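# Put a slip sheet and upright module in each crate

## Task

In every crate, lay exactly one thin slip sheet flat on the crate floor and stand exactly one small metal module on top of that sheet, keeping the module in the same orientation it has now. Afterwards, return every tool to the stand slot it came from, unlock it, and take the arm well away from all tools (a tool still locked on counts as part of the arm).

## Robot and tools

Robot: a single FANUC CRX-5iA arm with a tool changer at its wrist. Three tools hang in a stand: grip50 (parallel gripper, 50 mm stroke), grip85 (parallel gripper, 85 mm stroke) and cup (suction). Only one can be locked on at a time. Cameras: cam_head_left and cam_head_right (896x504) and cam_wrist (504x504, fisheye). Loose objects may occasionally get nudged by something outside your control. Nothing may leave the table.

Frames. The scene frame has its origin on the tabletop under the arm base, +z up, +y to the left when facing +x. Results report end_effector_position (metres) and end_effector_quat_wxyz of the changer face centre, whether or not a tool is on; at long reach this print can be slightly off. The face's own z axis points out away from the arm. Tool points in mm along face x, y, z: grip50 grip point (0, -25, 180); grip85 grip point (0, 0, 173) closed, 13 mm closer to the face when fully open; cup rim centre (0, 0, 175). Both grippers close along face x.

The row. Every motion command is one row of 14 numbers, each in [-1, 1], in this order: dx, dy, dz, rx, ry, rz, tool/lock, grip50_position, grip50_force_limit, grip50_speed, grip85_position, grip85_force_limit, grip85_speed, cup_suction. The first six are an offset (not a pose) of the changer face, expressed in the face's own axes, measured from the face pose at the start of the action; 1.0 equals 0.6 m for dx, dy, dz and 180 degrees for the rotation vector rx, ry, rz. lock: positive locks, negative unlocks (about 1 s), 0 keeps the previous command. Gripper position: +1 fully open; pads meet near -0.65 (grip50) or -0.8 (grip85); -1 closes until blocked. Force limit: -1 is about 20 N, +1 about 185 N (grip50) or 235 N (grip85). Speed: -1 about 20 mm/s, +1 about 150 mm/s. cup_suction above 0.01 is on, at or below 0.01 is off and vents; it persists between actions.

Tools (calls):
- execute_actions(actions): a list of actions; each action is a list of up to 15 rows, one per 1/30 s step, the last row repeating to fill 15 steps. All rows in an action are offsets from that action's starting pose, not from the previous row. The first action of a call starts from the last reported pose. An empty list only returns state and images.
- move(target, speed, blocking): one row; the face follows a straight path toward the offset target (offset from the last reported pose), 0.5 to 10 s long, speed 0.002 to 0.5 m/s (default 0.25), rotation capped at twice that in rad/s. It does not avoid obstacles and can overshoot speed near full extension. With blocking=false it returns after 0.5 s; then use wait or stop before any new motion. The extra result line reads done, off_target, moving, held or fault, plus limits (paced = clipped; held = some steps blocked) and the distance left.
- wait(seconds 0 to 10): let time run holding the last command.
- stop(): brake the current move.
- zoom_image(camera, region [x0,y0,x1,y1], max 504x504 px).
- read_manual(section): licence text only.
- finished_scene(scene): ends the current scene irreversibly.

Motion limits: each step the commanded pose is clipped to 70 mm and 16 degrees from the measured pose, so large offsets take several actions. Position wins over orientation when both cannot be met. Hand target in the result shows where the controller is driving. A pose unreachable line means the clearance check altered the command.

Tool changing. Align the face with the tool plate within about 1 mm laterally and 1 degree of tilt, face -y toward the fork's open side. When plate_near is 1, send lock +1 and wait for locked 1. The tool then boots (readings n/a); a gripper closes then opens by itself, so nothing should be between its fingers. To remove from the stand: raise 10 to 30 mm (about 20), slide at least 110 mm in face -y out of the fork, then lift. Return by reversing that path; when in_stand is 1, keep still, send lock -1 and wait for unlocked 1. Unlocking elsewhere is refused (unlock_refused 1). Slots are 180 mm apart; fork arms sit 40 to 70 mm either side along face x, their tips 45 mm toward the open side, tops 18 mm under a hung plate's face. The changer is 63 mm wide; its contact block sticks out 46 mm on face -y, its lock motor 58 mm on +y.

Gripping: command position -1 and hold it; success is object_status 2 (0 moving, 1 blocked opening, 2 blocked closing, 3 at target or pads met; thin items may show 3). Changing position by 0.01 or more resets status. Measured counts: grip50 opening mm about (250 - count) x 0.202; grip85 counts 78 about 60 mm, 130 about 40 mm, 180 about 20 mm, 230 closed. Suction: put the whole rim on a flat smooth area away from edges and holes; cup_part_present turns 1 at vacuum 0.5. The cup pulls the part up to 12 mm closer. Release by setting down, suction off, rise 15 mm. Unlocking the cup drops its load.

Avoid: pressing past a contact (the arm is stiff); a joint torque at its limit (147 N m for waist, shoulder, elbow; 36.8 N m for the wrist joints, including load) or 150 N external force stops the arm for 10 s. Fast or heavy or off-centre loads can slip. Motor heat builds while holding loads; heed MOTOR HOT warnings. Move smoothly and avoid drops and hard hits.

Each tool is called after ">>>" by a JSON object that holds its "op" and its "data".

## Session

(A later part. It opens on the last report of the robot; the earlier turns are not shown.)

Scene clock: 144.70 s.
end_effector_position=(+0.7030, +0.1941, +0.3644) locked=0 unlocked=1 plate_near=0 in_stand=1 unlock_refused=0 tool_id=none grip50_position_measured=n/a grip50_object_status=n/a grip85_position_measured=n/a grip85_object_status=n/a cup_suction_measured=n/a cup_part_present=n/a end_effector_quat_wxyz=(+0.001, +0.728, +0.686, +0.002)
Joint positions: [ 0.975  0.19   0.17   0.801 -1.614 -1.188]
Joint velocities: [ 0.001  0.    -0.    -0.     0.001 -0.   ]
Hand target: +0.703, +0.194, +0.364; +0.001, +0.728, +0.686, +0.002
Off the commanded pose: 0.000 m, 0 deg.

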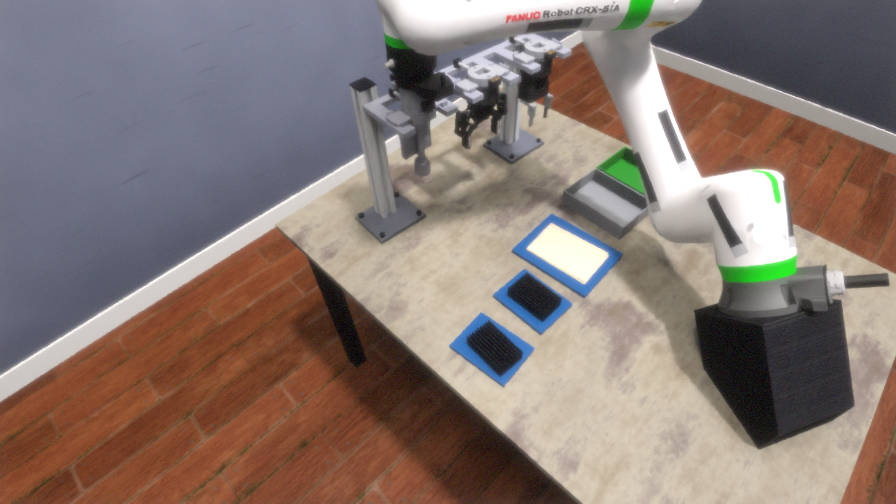

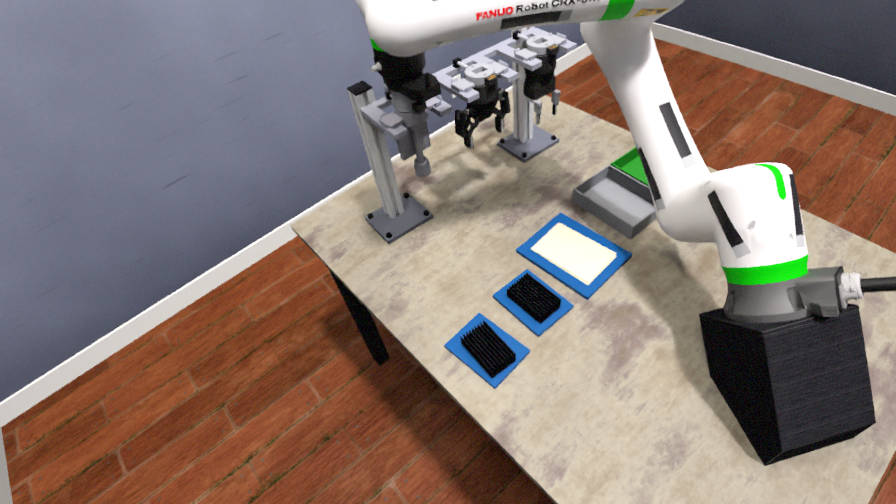

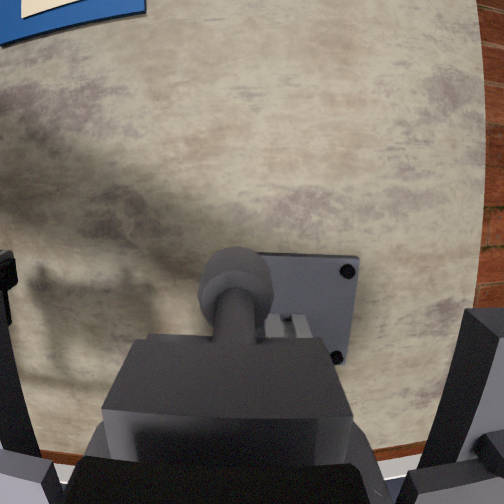

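>>> {"op": "execute_actions", "data": {"actions": [[[0,0,0.001,0,0,0,0,1,0,0,1,0,0,0]]]}}

Scene clock: 147.13 s.
end_effector_position=(+0.7030, +0.1941, +0.3638) locked=0 unlocked=1 plate_near=0 in_stand=1 unlock_refused=0 tool_id=none grip50_position_measured=n/a grip50_object_status=n/a grip85_position_measured=n/a grip85_object_status=n/a cup_suction_measured=n/a cup_part_present=n/a end_effector_quat_wxyz=(+0.001, +0.728, +0.686, +0.002)
Joint positions: [ 0.974  0.19   0.169  0.801 -1.613 -1.188]
Joint velocities: [-0.001 -0.001  0.     0.    -0.001 -0.001]
Hand target: +0.703, +0.194, +0.364; +0.001, +0.728, +0.686, +0.002
Off the commanded pose: 0.000 m, 0 deg.

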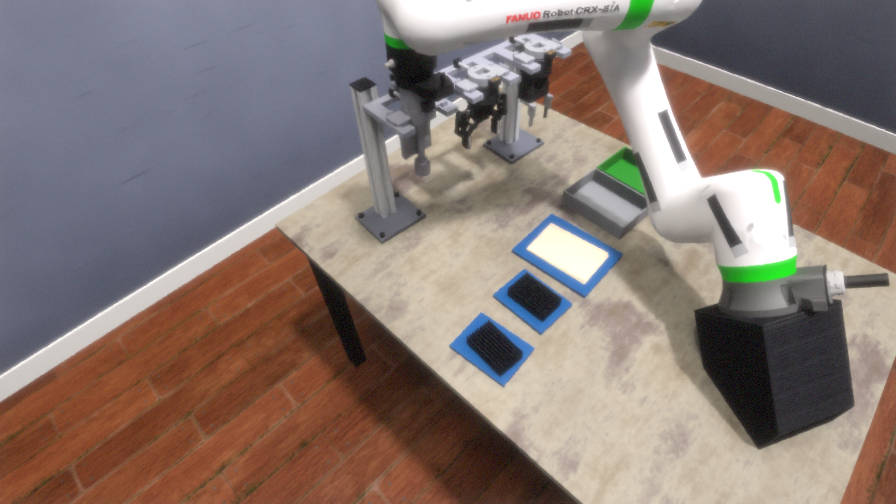

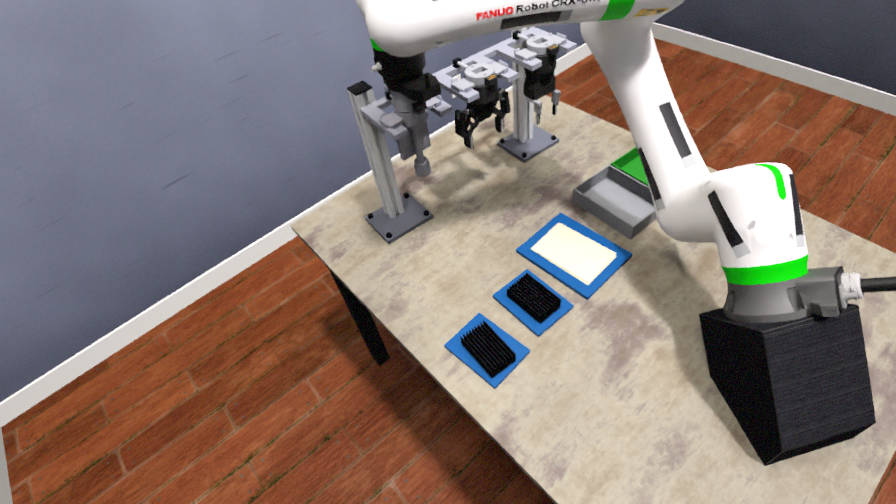

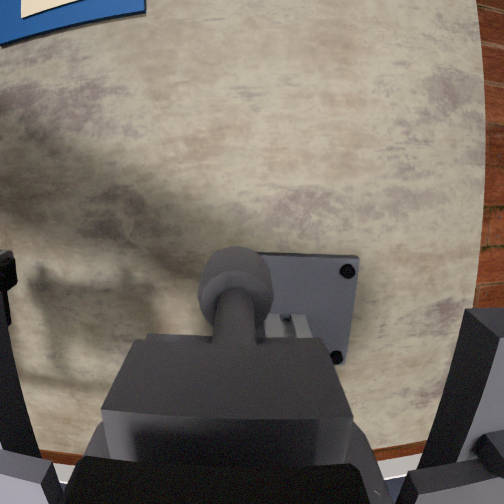

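>>> {"op": "execute_actions", "data": {"actions": [[[0.0013,0,-0.002,0,0,0,0,1,0,0,1,0,0,0]],[[0,0,0.002,0,0,0,0,1,0,0,1,0,0,0]]]}}

Scene clock: 150.67 s.
end_effector_position=(+0.7031, +0.1948, +0.3639) locked=0 unlocked=1 plate_near=0 in_stand=1 unlock_refused=0 tool_id=none grip50_position_measured=n/a grip50_object_status=n/a grip85_position_measured=n/a grip85_object_status=n/a cup_suction_measured=n/a cup_part_present=n/a end_effector_quat_wxyz=(+0.001, +0.728, +0.686, +0.003)
Joint positions: [ 0.975  0.191  0.17   0.801 -1.613 -1.188]
Joint velocities: [-0.001  0.     0.     0.    -0.     0.   ]
Hand target: +0.703, +0.195, +0.364; +0.001, +0.728, +0.686, +0.002
Off the commanded pose: 0.000 m, 0 deg.

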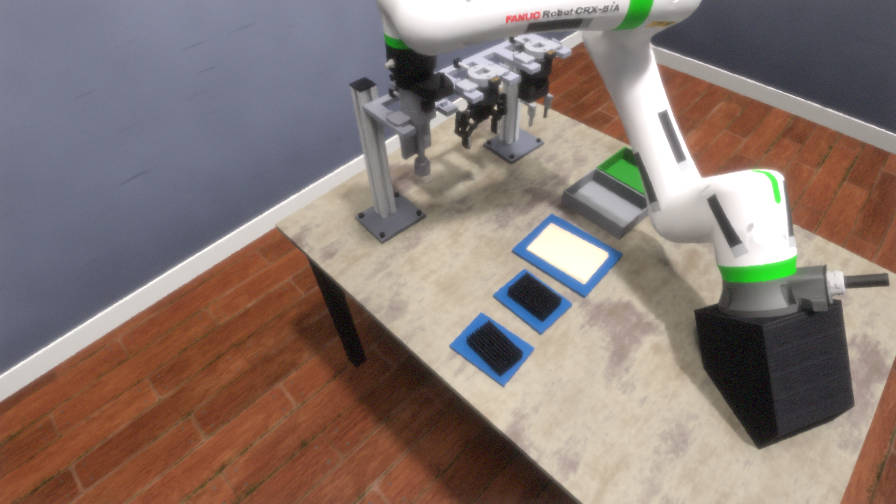

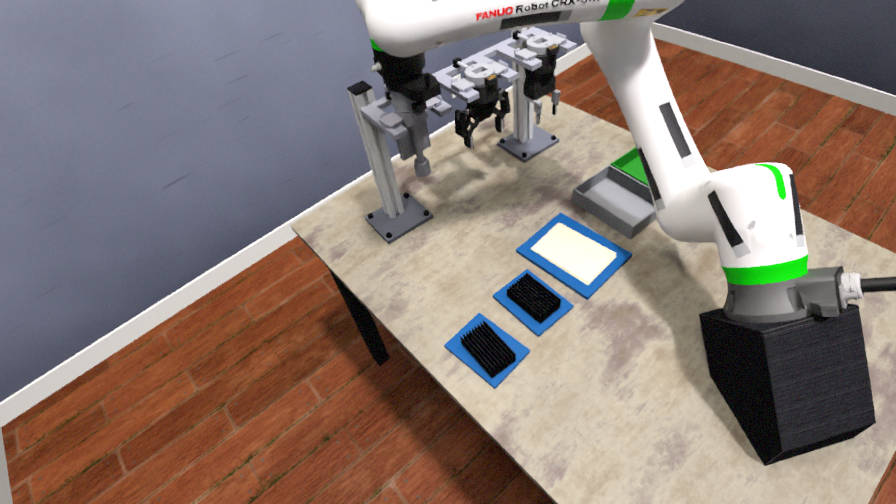

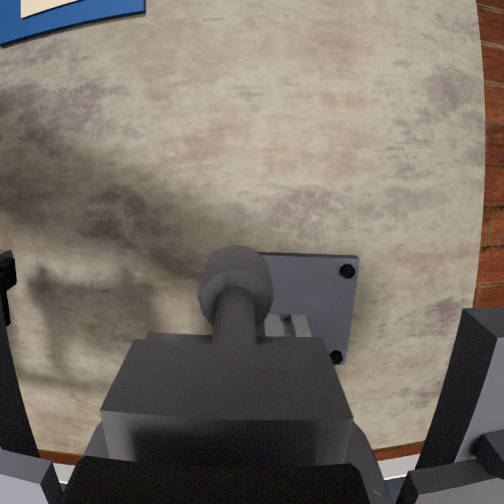

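>>> {"op": "execute_actions", "data": {"actions": [[[-0.0006,0,-0.002,0,0,0.005,0,1,0,0,1,0,0,0]],[[0,0,0.0022,0,0,0,0,1,0,0,1,0,0,0]]]}}

>>> {"op": "zoom_image", "data": {"camera": "cam_head_right", "region": [380,80,440,130]}}

Scene clock: 155.50 s.
end_effector_position=(+0.7031, +0.1945, +0.3637) locked=0 unlocked=1 plate_near=1 in_stand=1 unlock_refused=0 tool_id=none grip50_position_measured=n/a grip50_object_status=n/a grip85_position_measured=n/a grip85_object_status=n/a cup_suction_measured=n/a cup_part_present=n/a end_effector_quat_wxyz=(+0.001, +0.733, +0.680, +0.002)
Joint positions: [ 0.974  0.191  0.169  0.801 -1.613 -1.204]
Joint velocities: [ 0.002  0.     0.     0.001  0.001 -0.   ]
Hand target: +0.703, +0.195, +0.364; +0.001, +0.733, +0.680, +0.002
Off the commanded pose: 0.000 m, 0 deg.

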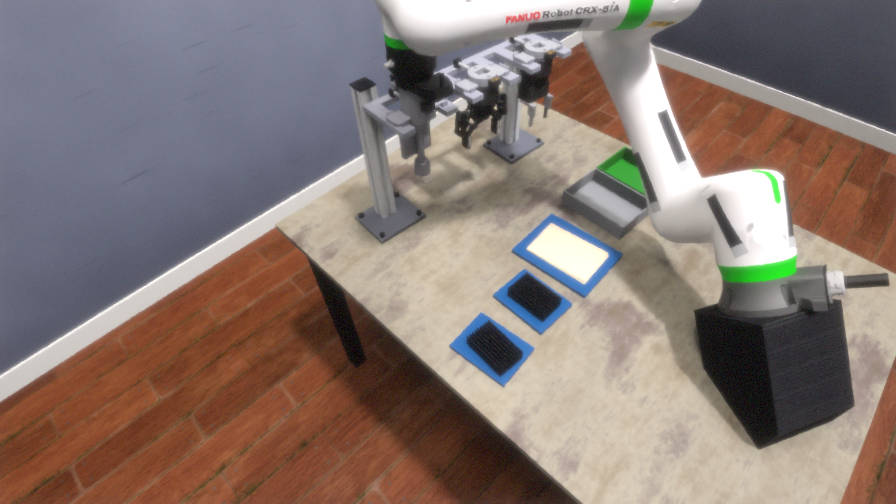

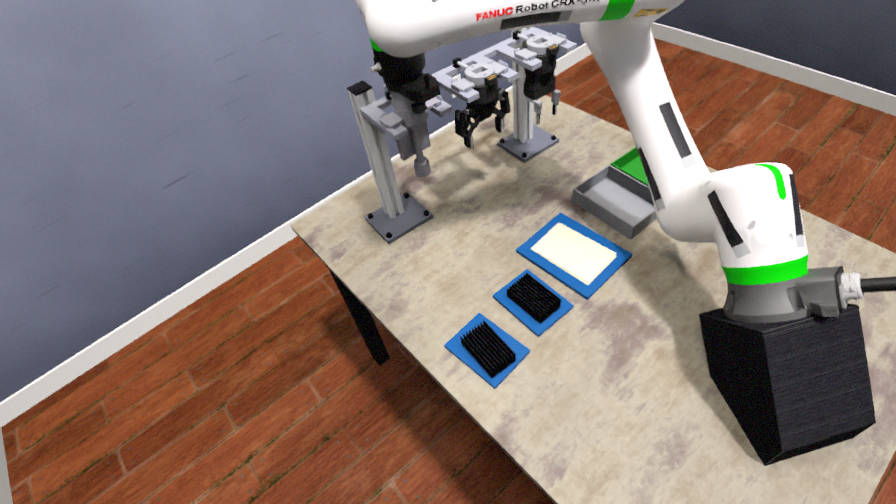

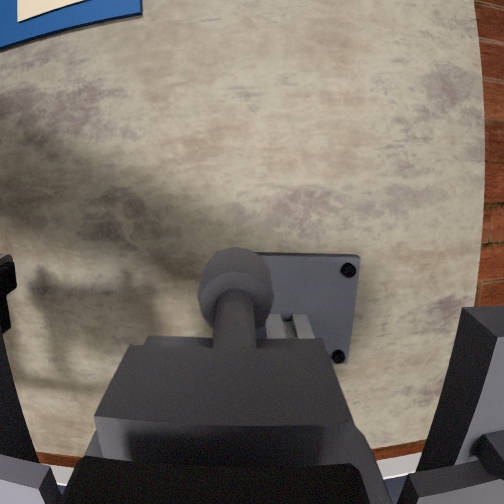

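Region (380, 80, 440, 130) of cam_head_right's 896x504 image, scaled by 8.400, with more detail than that image has.

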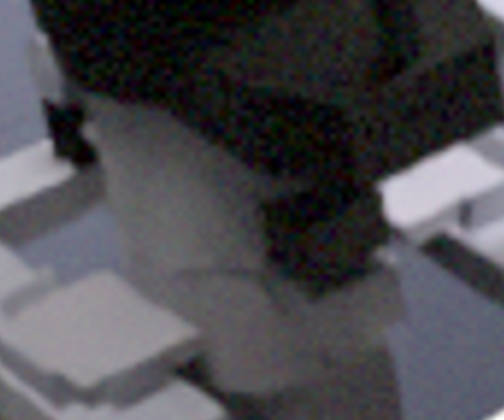

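>>> {"op": "execute_actions", "data": {"actions": [[[0,0,0,0,0,0,1,1,0,0,1,0,0,0]],[[0,0,0,0,0,0,1,1,0,0,1,0,0,0]],[[0,0,0,0,0,0,1,1,0,0,1,0,0,0]]]}}

>>> {"op": "move", "data": {"target": [0,0,-0.033,0,0,0,0,1,0,0,1,0,0,0], "speed": 0.05}}

>>> {"op": "move", "data": {"target": [0,-0.22,0,0,0,0,0,1,0,0,1,0,0,0], "speed": 0.15}}

>>> {"op": "move", "data": {"target": [-0.29,-0.31,0.14,0,0,-0.024,0,1,0,0,1,0,0,0]}}

Scene clock: 163.23 s.
end_effector_position=(+0.7030, +0.1945, +0.3636) locked=1 unlocked=0 plate_near=1 in_stand=1 unlock_refused=0 tool_id=cup grip50_position_measured=n/a grip50_object_status=n/a grip85_position_measured=n/a grip85_object_status=n/a cup_suction_measured=n/a cup_part_present=n/a end_effector_quat_wxyz=(+0.001, +0.733, +0.680, +0.002)
Joint positions: [ 0.974  0.191  0.169  0.801 -1.613 -1.204]
Joint velocities: [ 0. -0.  0. -0. -0. -0.]
Hand target: +0.703, +0.195, +0.364; +0.001, +0.733, +0.680, +0.002
Off the commanded pose: 0.000 m, 0 deg.

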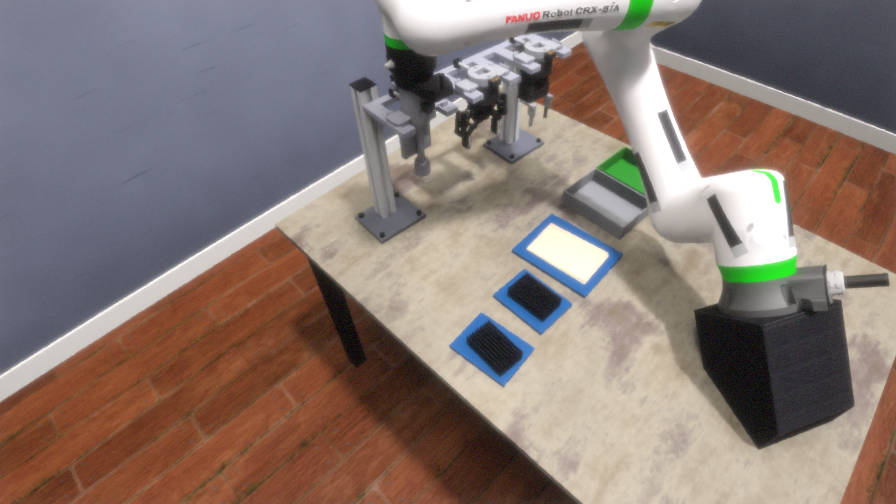

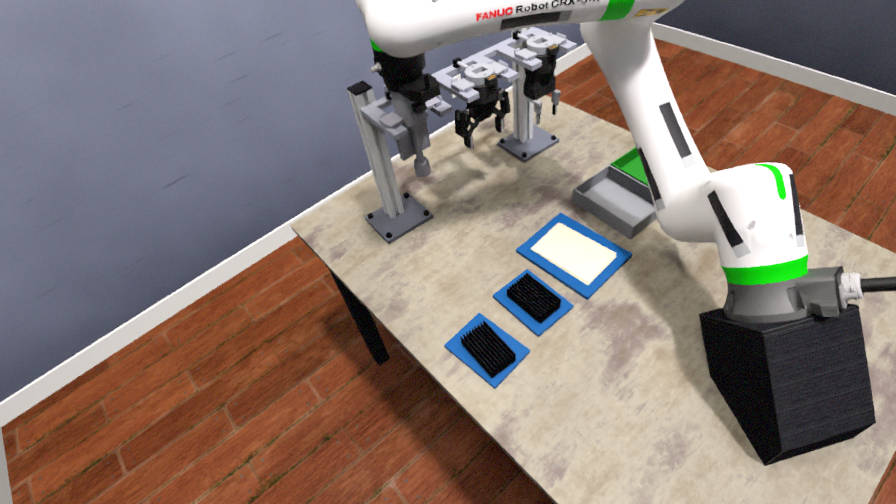

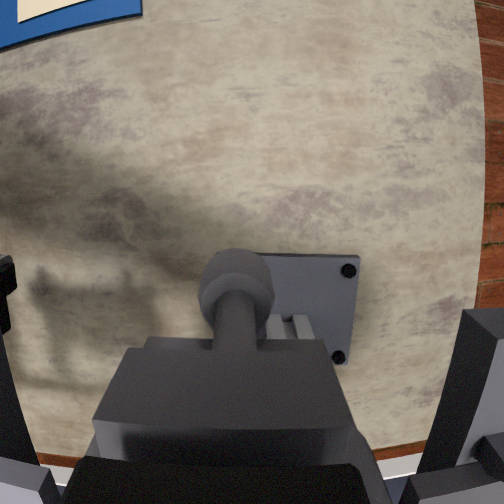

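Scene clock: 163.97 s.
end_effector_position=(+0.7029, +0.1944, +0.3834) locked=1 unlocked=0 plate_near=1 in_stand=0 unlock_refused=0 tool_id=cup grip50_position_measured=n/a grip50_object_status=n/a grip85_position_measured=n/a grip85_object_status=n/a cup_suction_measured=0.01 cup_part_present=0 end_effector_quat_wxyz=(+0.000, +0.733, +0.680, +0.002)
Joint positions: [ 1.002  0.195  0.206  0.801 -1.655 -1.2  ]
Joint velocities: [-0. -0.  0.  0. -0. -0.]
Hand target: +0.703, +0.194, +0.383; +0.000, +0.733, +0.680, +0.002
Off the commanded pose: 0.000 m, 0 deg.
move: done

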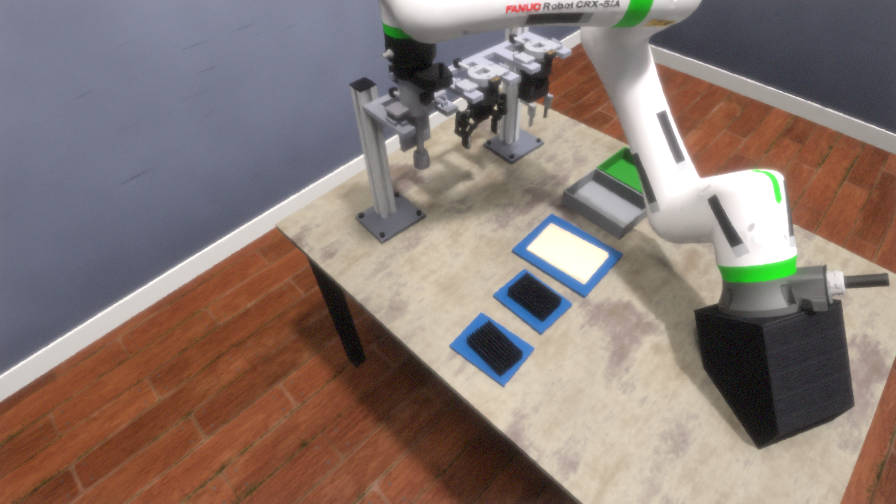

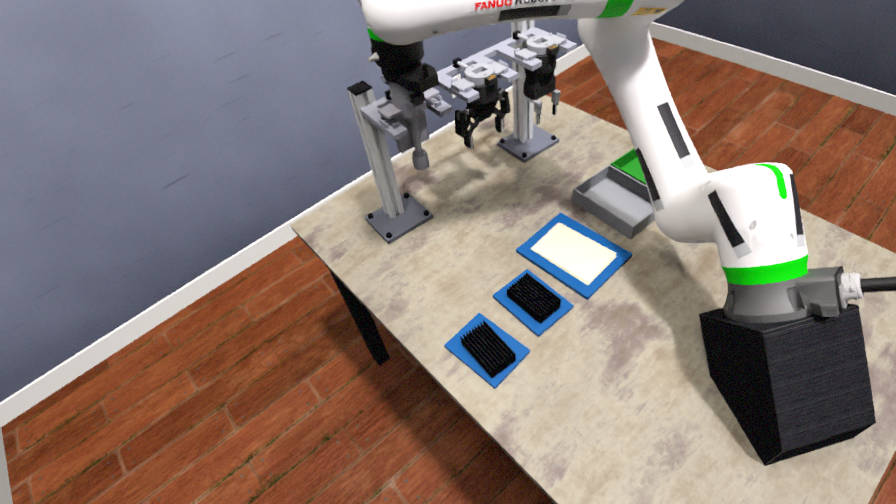

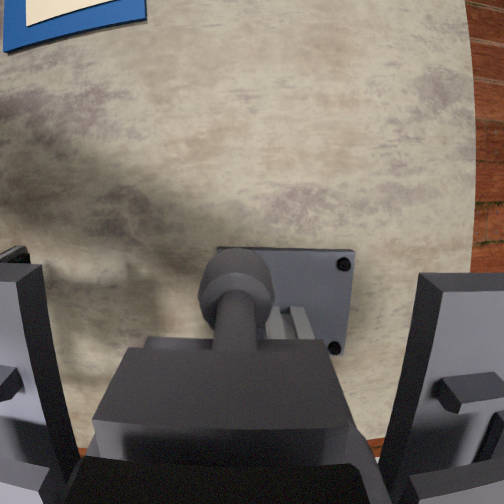

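Scene clock: 165.23 s.
end_effector_position=(+0.5716, +0.2040, +0.3828) locked=1 unlocked=0 plate_near=1 in_stand=0 unlock_refused=0 tool_id=cup grip50_position_measured=n/a grip50_object_status=n/a grip85_position_measured=n/a grip85_object_status=n/a cup_suction_measured=0.01 cup_part_present=0 end_effector_quat_wxyz=(+0.000, +0.733, +0.680, +0.003)
Joint positions: [ 1.203  0.03  -0.164  0.759 -1.65  -1.487]
Joint velocities: [ 0.001  0.    -0.    -0.     0.001  0.   ]
Hand target: +0.572, +0.204, +0.383; +0.000, +0.733, +0.680, +0.003
Off the commanded pose: 0.000 m, 0 deg.
move: done

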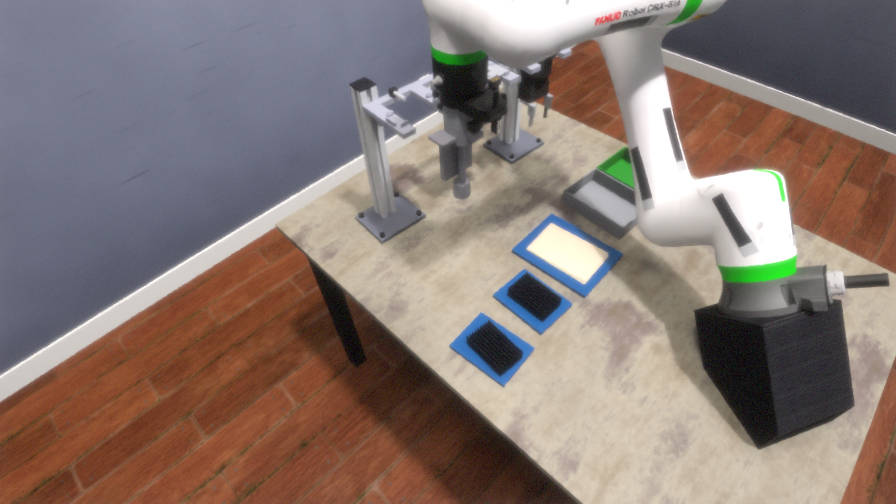

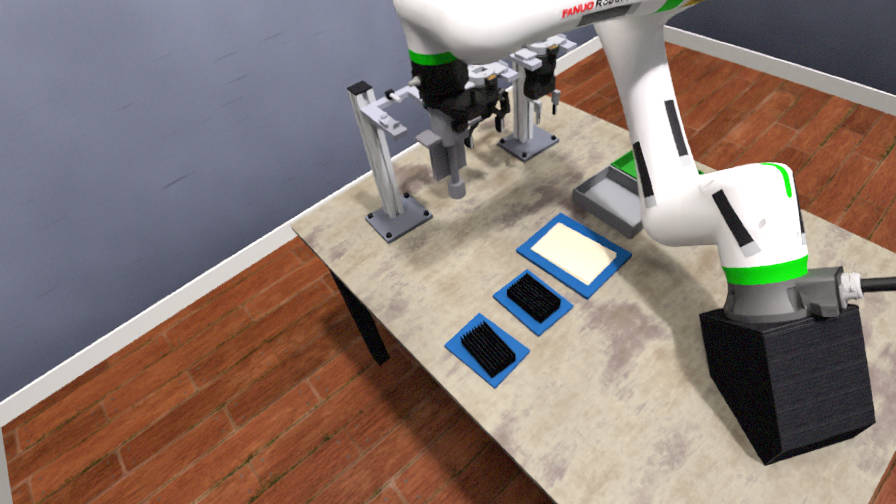

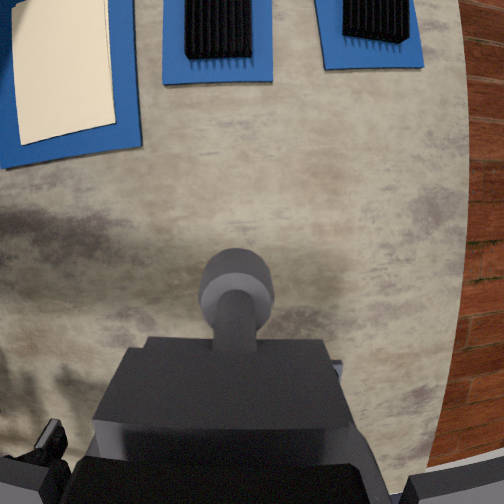

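Scene clock: 166.87 s.
end_effector_position=(+0.3741, +0.0444, +0.2971) locked=1 unlocked=0 plate_near=1 in_stand=0 unlock_refused=0 tool_id=cup grip50_position_measured=n/a grip50_object_status=n/a grip85_position_measured=n/a grip85_object_status=n/a cup_suction_measured=0.01 cup_part_present=0 end_effector_quat_wxyz=(+0.000, +0.707, +0.707, +0.003)
Joint positions: [ 1.613 -0.601 -0.884  0.596 -1.833 -1.782]
Joint velocities: [-0.    -0.     0.     0.    -0.002 -0.001]
Hand target: +0.374, +0.044, +0.297; +0.000, +0.707, +0.707, +0.003
Off the commanded pose: 0.001 m, 0 deg.
move: done

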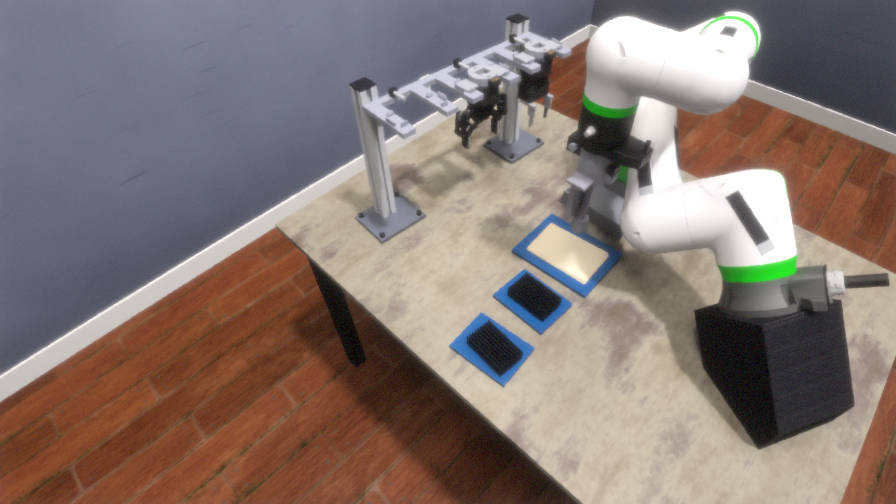

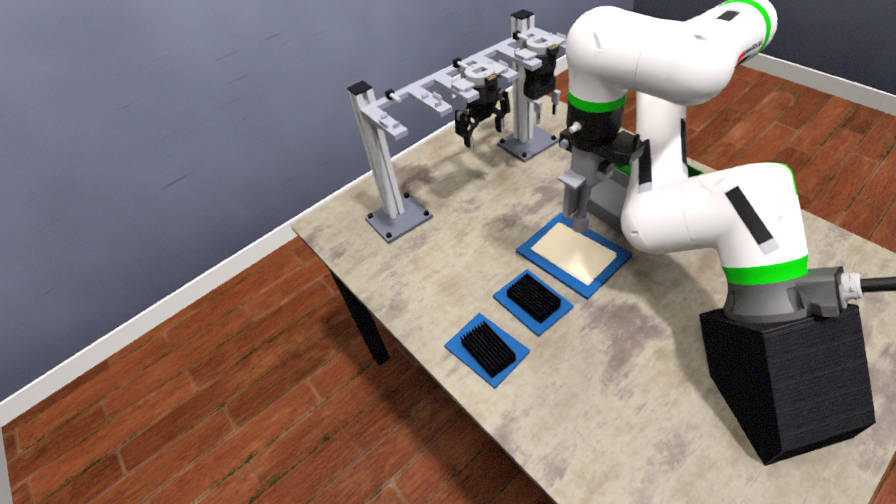

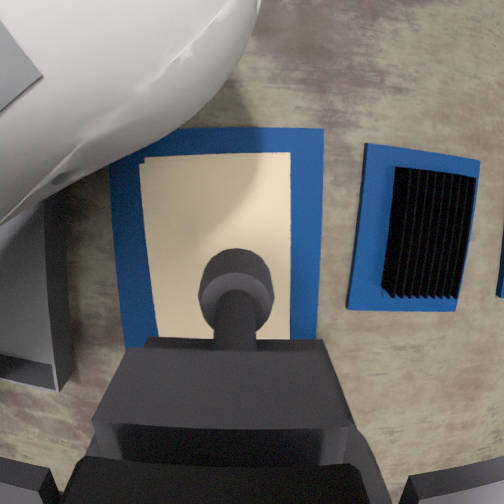

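>>> {"op": "move", "data": {"target": [-0.027,0.015,0.15,0,0,0,0,1,0,0,1,0,0,1], "speed": 0.15}}

Scene clock: 190.70 s.
end_effector_position=(+0.3834, +0.0287, +0.2072) locked=1 unlocked=0 plate_near=1 in_stand=0 unlock_refused=0 tool_id=cup grip50_position_measured=n/a grip50_object_status=n/a grip85_position_measured=n/a grip85_object_status=n/a cup_suction_measured=0.01 cup_part_present=0 end_effector_quat_wxyz=(+0.001, +0.707, +0.707, +0.003)
Joint positions: [ 1.246 -0.613 -1.041  0.745 -1.506 -1.601]
Joint velocities: [-0.002 -0.     0.    -0.001  0.001 -0.   ]
Hand target: +0.383, +0.029, +0.207; +0.001, +0.707, +0.707, +0.003
Off the commanded pose: 0.000 m, 0 deg.
move: done

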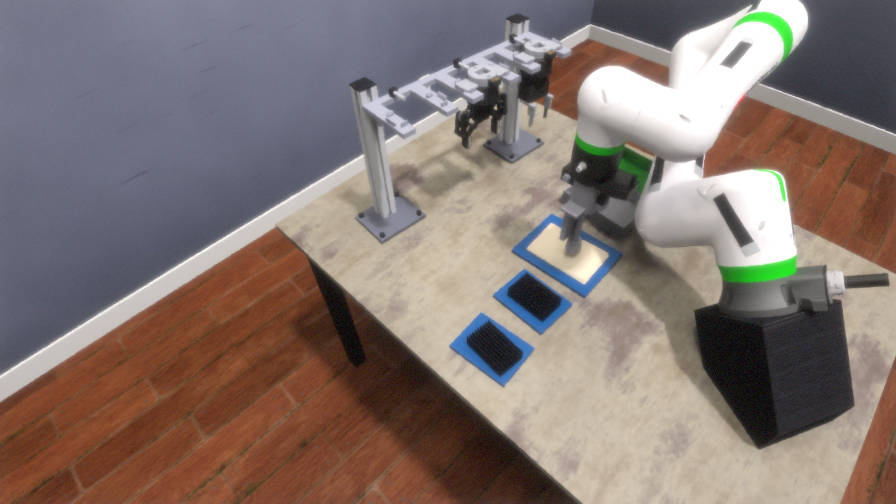

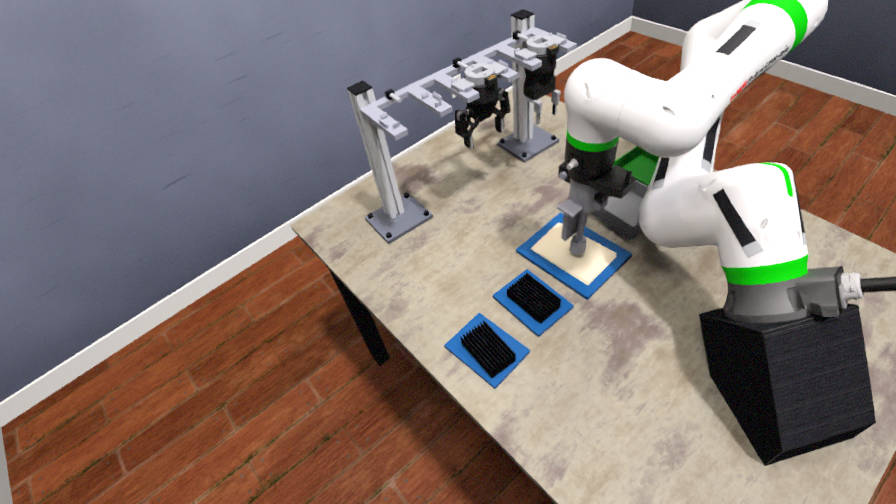

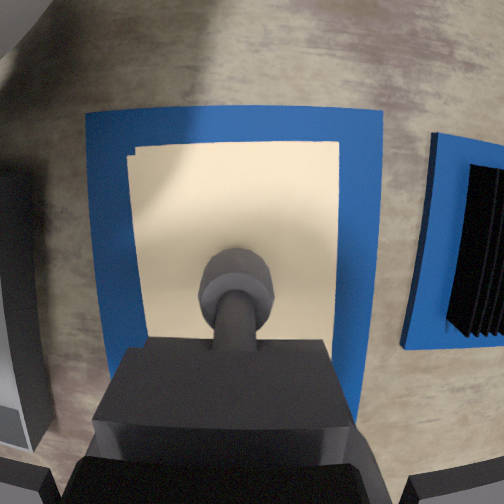

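>>> {"op": "move", "data": {"target": [0,0,0.04,0,0,0,0,1,0,0,1,0,0,1], "speed": 0.03}}

Scene clock: 195.90 s.
end_effector_position=(+0.3836, +0.0289, +0.1833) locked=1 unlocked=0 plate_near=1 in_stand=0 unlock_refused=0 tool_id=cup grip50_position_measured=n/a grip50_object_status=n/a grip85_position_measured=n/a grip85_object_status=n/a cup_suction_measured=0.90 cup_part_present=1 end_effector_quat_wxyz=(+0.001, +0.707, +0.707, +0.003)
Joint positions: [ 1.141 -0.583 -1.075  0.789 -1.395 -1.577]
Joint velocities: [-0.001  0.    -0.     0.    -0.     0.   ]
Hand target: +0.384, +0.029, +0.183; +0.001, +0.707, +0.707, +0.003
Off the commanded pose: 0.000 m, 0 deg.
move: done

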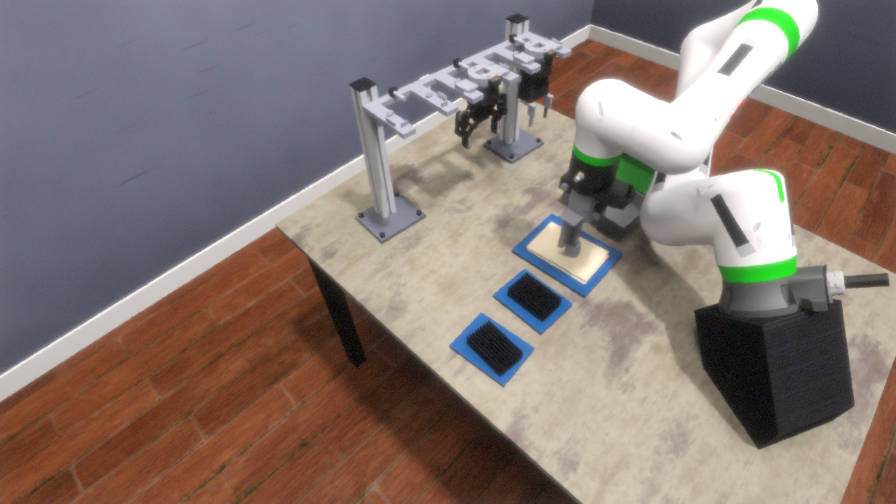

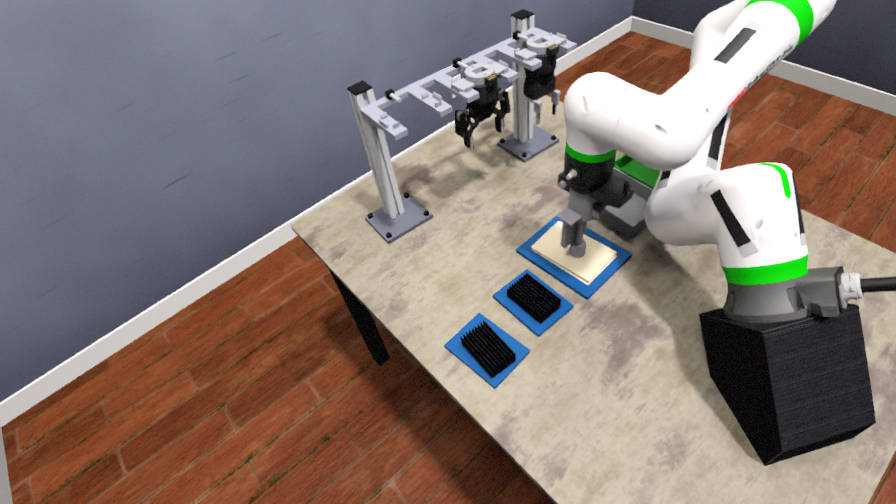

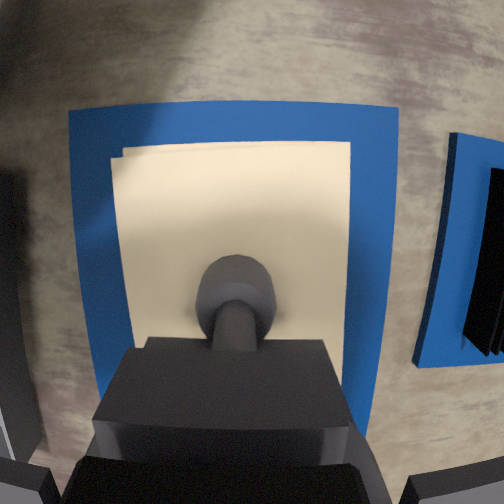

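>>> {"op": "move", "data": {"target": [0,0.05,-0.1,0,0,0,0,1,0,0,1,0,0,1], "speed": 0.15}}

>>> {"op": "move", "data": {"target": [-0.05,0.23,0,0,0,0,0,1,0,0,1,0,0,1], "speed": 0.2}}

>>> {"op": "move", "data": {"target": [-0.3,0,0,0,0,0,0,1,0,0,1,0,0,1], "speed": 0.15}}

Scene clock: 200.43 s.
end_effector_position=(+0.4133, +0.0286, +0.2433) locked=1 unlocked=0 plate_near=1 in_stand=0 unlock_refused=0 tool_id=cup grip50_position_measured=n/a grip50_object_status=n/a grip85_position_measured=n/a grip85_object_status=n/a cup_suction_measured=0.91 cup_part_present=1 end_effector_quat_wxyz=(+0.001, +0.707, +0.707, +0.003)
Joint positions: [ 1.259 -0.588 -0.927  0.738 -1.581 -1.549]
Joint velocities: [ 0.002 -0.     0.001  0.     0.    -0.002]
Hand target: +0.413, +0.029, +0.243; +0.001, +0.707, +0.707, +0.003
Off the commanded pose: 0.000 m, 0 deg.
move: done

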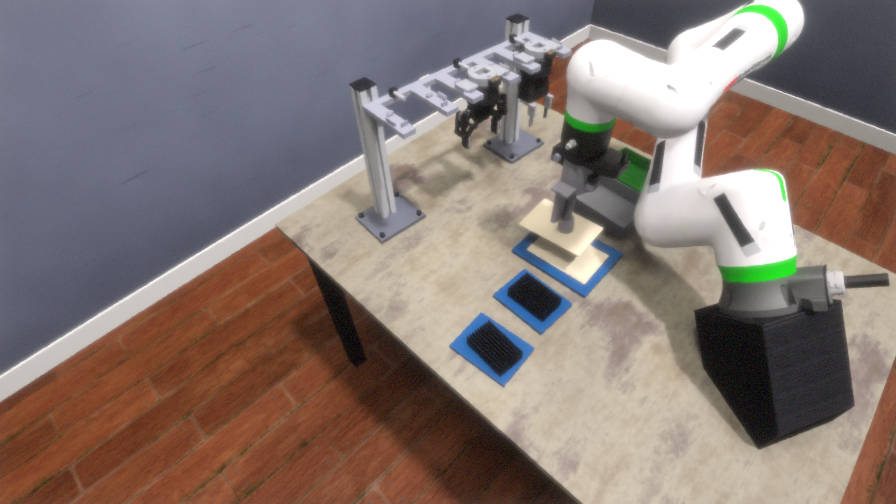

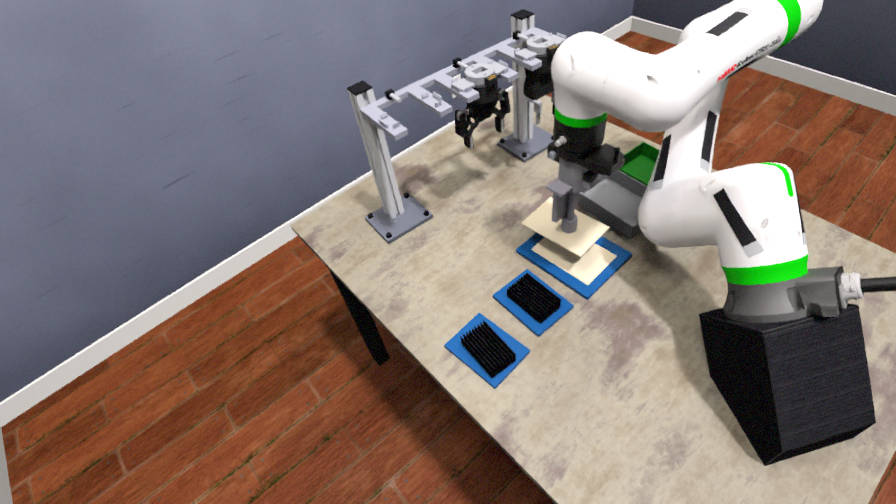

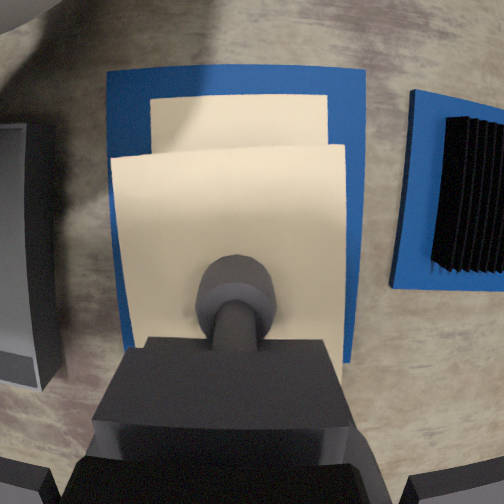

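Scene clock: 201.57 s.
end_effector_position=(+0.5512, -0.0011, +0.2439) locked=1 unlocked=0 plate_near=1 in_stand=0 unlock_refused=0 tool_id=cup grip50_position_measured=n/a grip50_object_status=n/a grip85_position_measured=n/a grip85_object_status=n/a cup_suction_measured=0.91 cup_part_present=1 end_effector_quat_wxyz=(+0.001, +0.707, +0.707, +0.002)
Joint positions: [ 0.818 -0.409 -0.624  0.823 -1.367 -1.16 ]
Joint velocities: [ 0.     0.     0.001 -0.     0.001 -0.001]
Hand target: +0.551, -0.001, +0.244; +0.001, +0.707, +0.707, +0.002
Off the commanded pose: 0.000 m, 0 deg.
move: done

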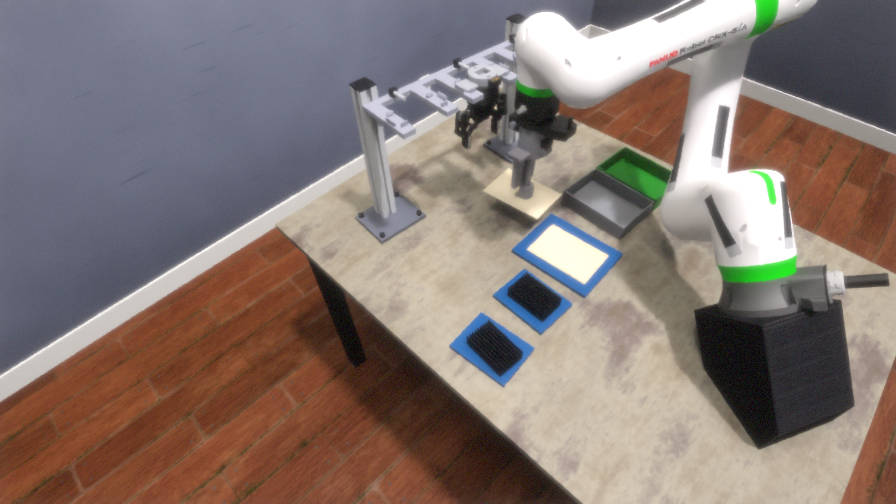

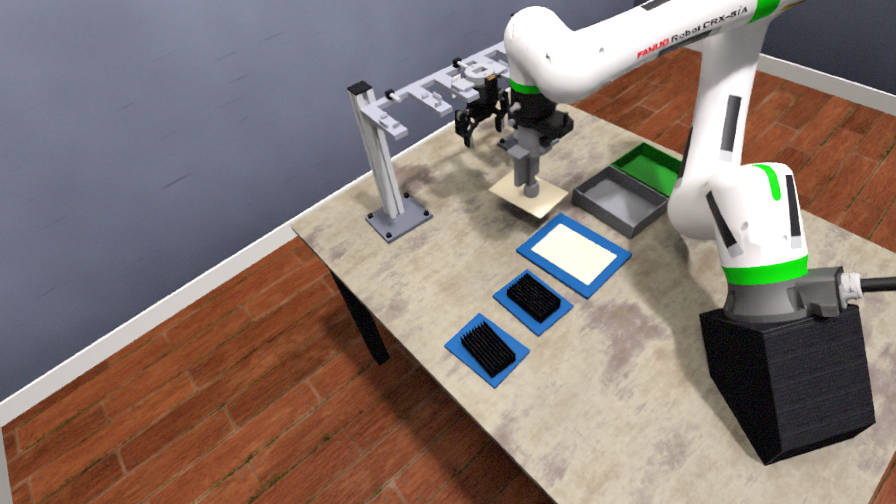

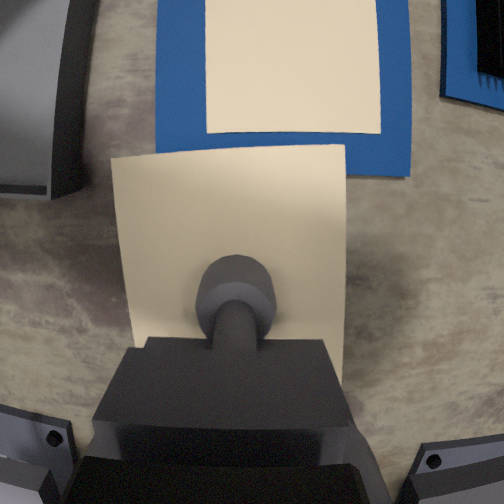

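Scene clock: 203.13 s.
end_effector_position=(+0.5516, -0.1811, +0.2434) locked=1 unlocked=0 plate_near=1 in_stand=0 unlock_refused=0 tool_id=cup grip50_position_measured=n/a grip50_object_status=n/a grip85_position_measured=n/a grip85_object_status=n/a cup_suction_measured=0.91 cup_part_present=1 end_effector_quat_wxyz=(+0.001, +0.707, +0.708, +0.002)
Joint positions: [ 0.401 -0.635 -0.577  0.727 -1.267 -0.658]
Joint velocities: [-0.     0.     0.001 -0.     0.001  0.001]
Hand target: +0.552, -0.181, +0.243; +0.001, +0.707, +0.708, +0.002
Off the commanded pose: 0.000 m, 0 deg.
move: done

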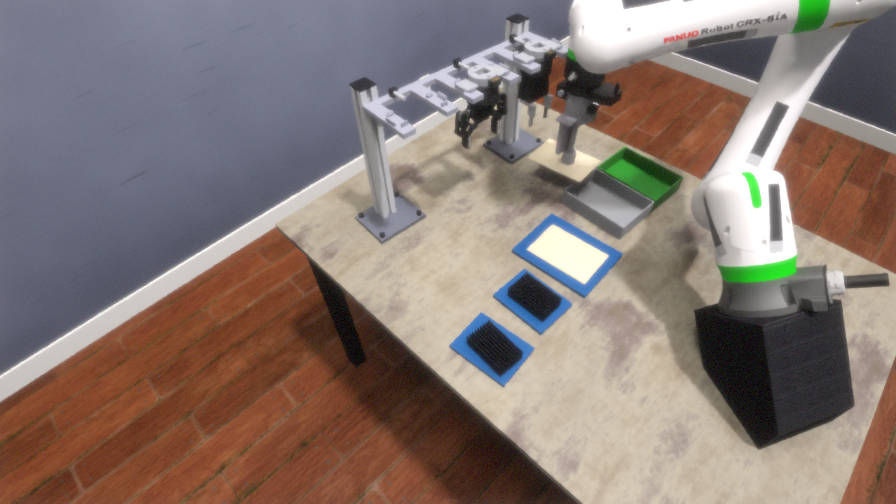

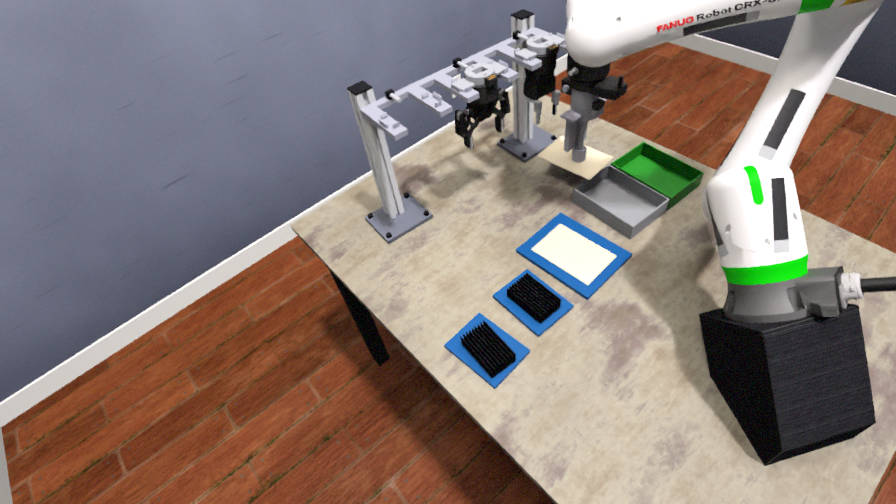

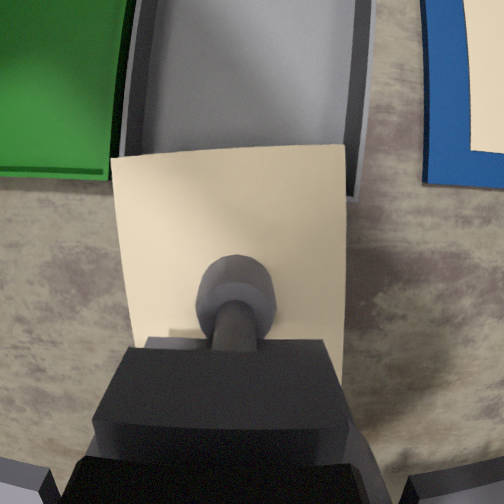

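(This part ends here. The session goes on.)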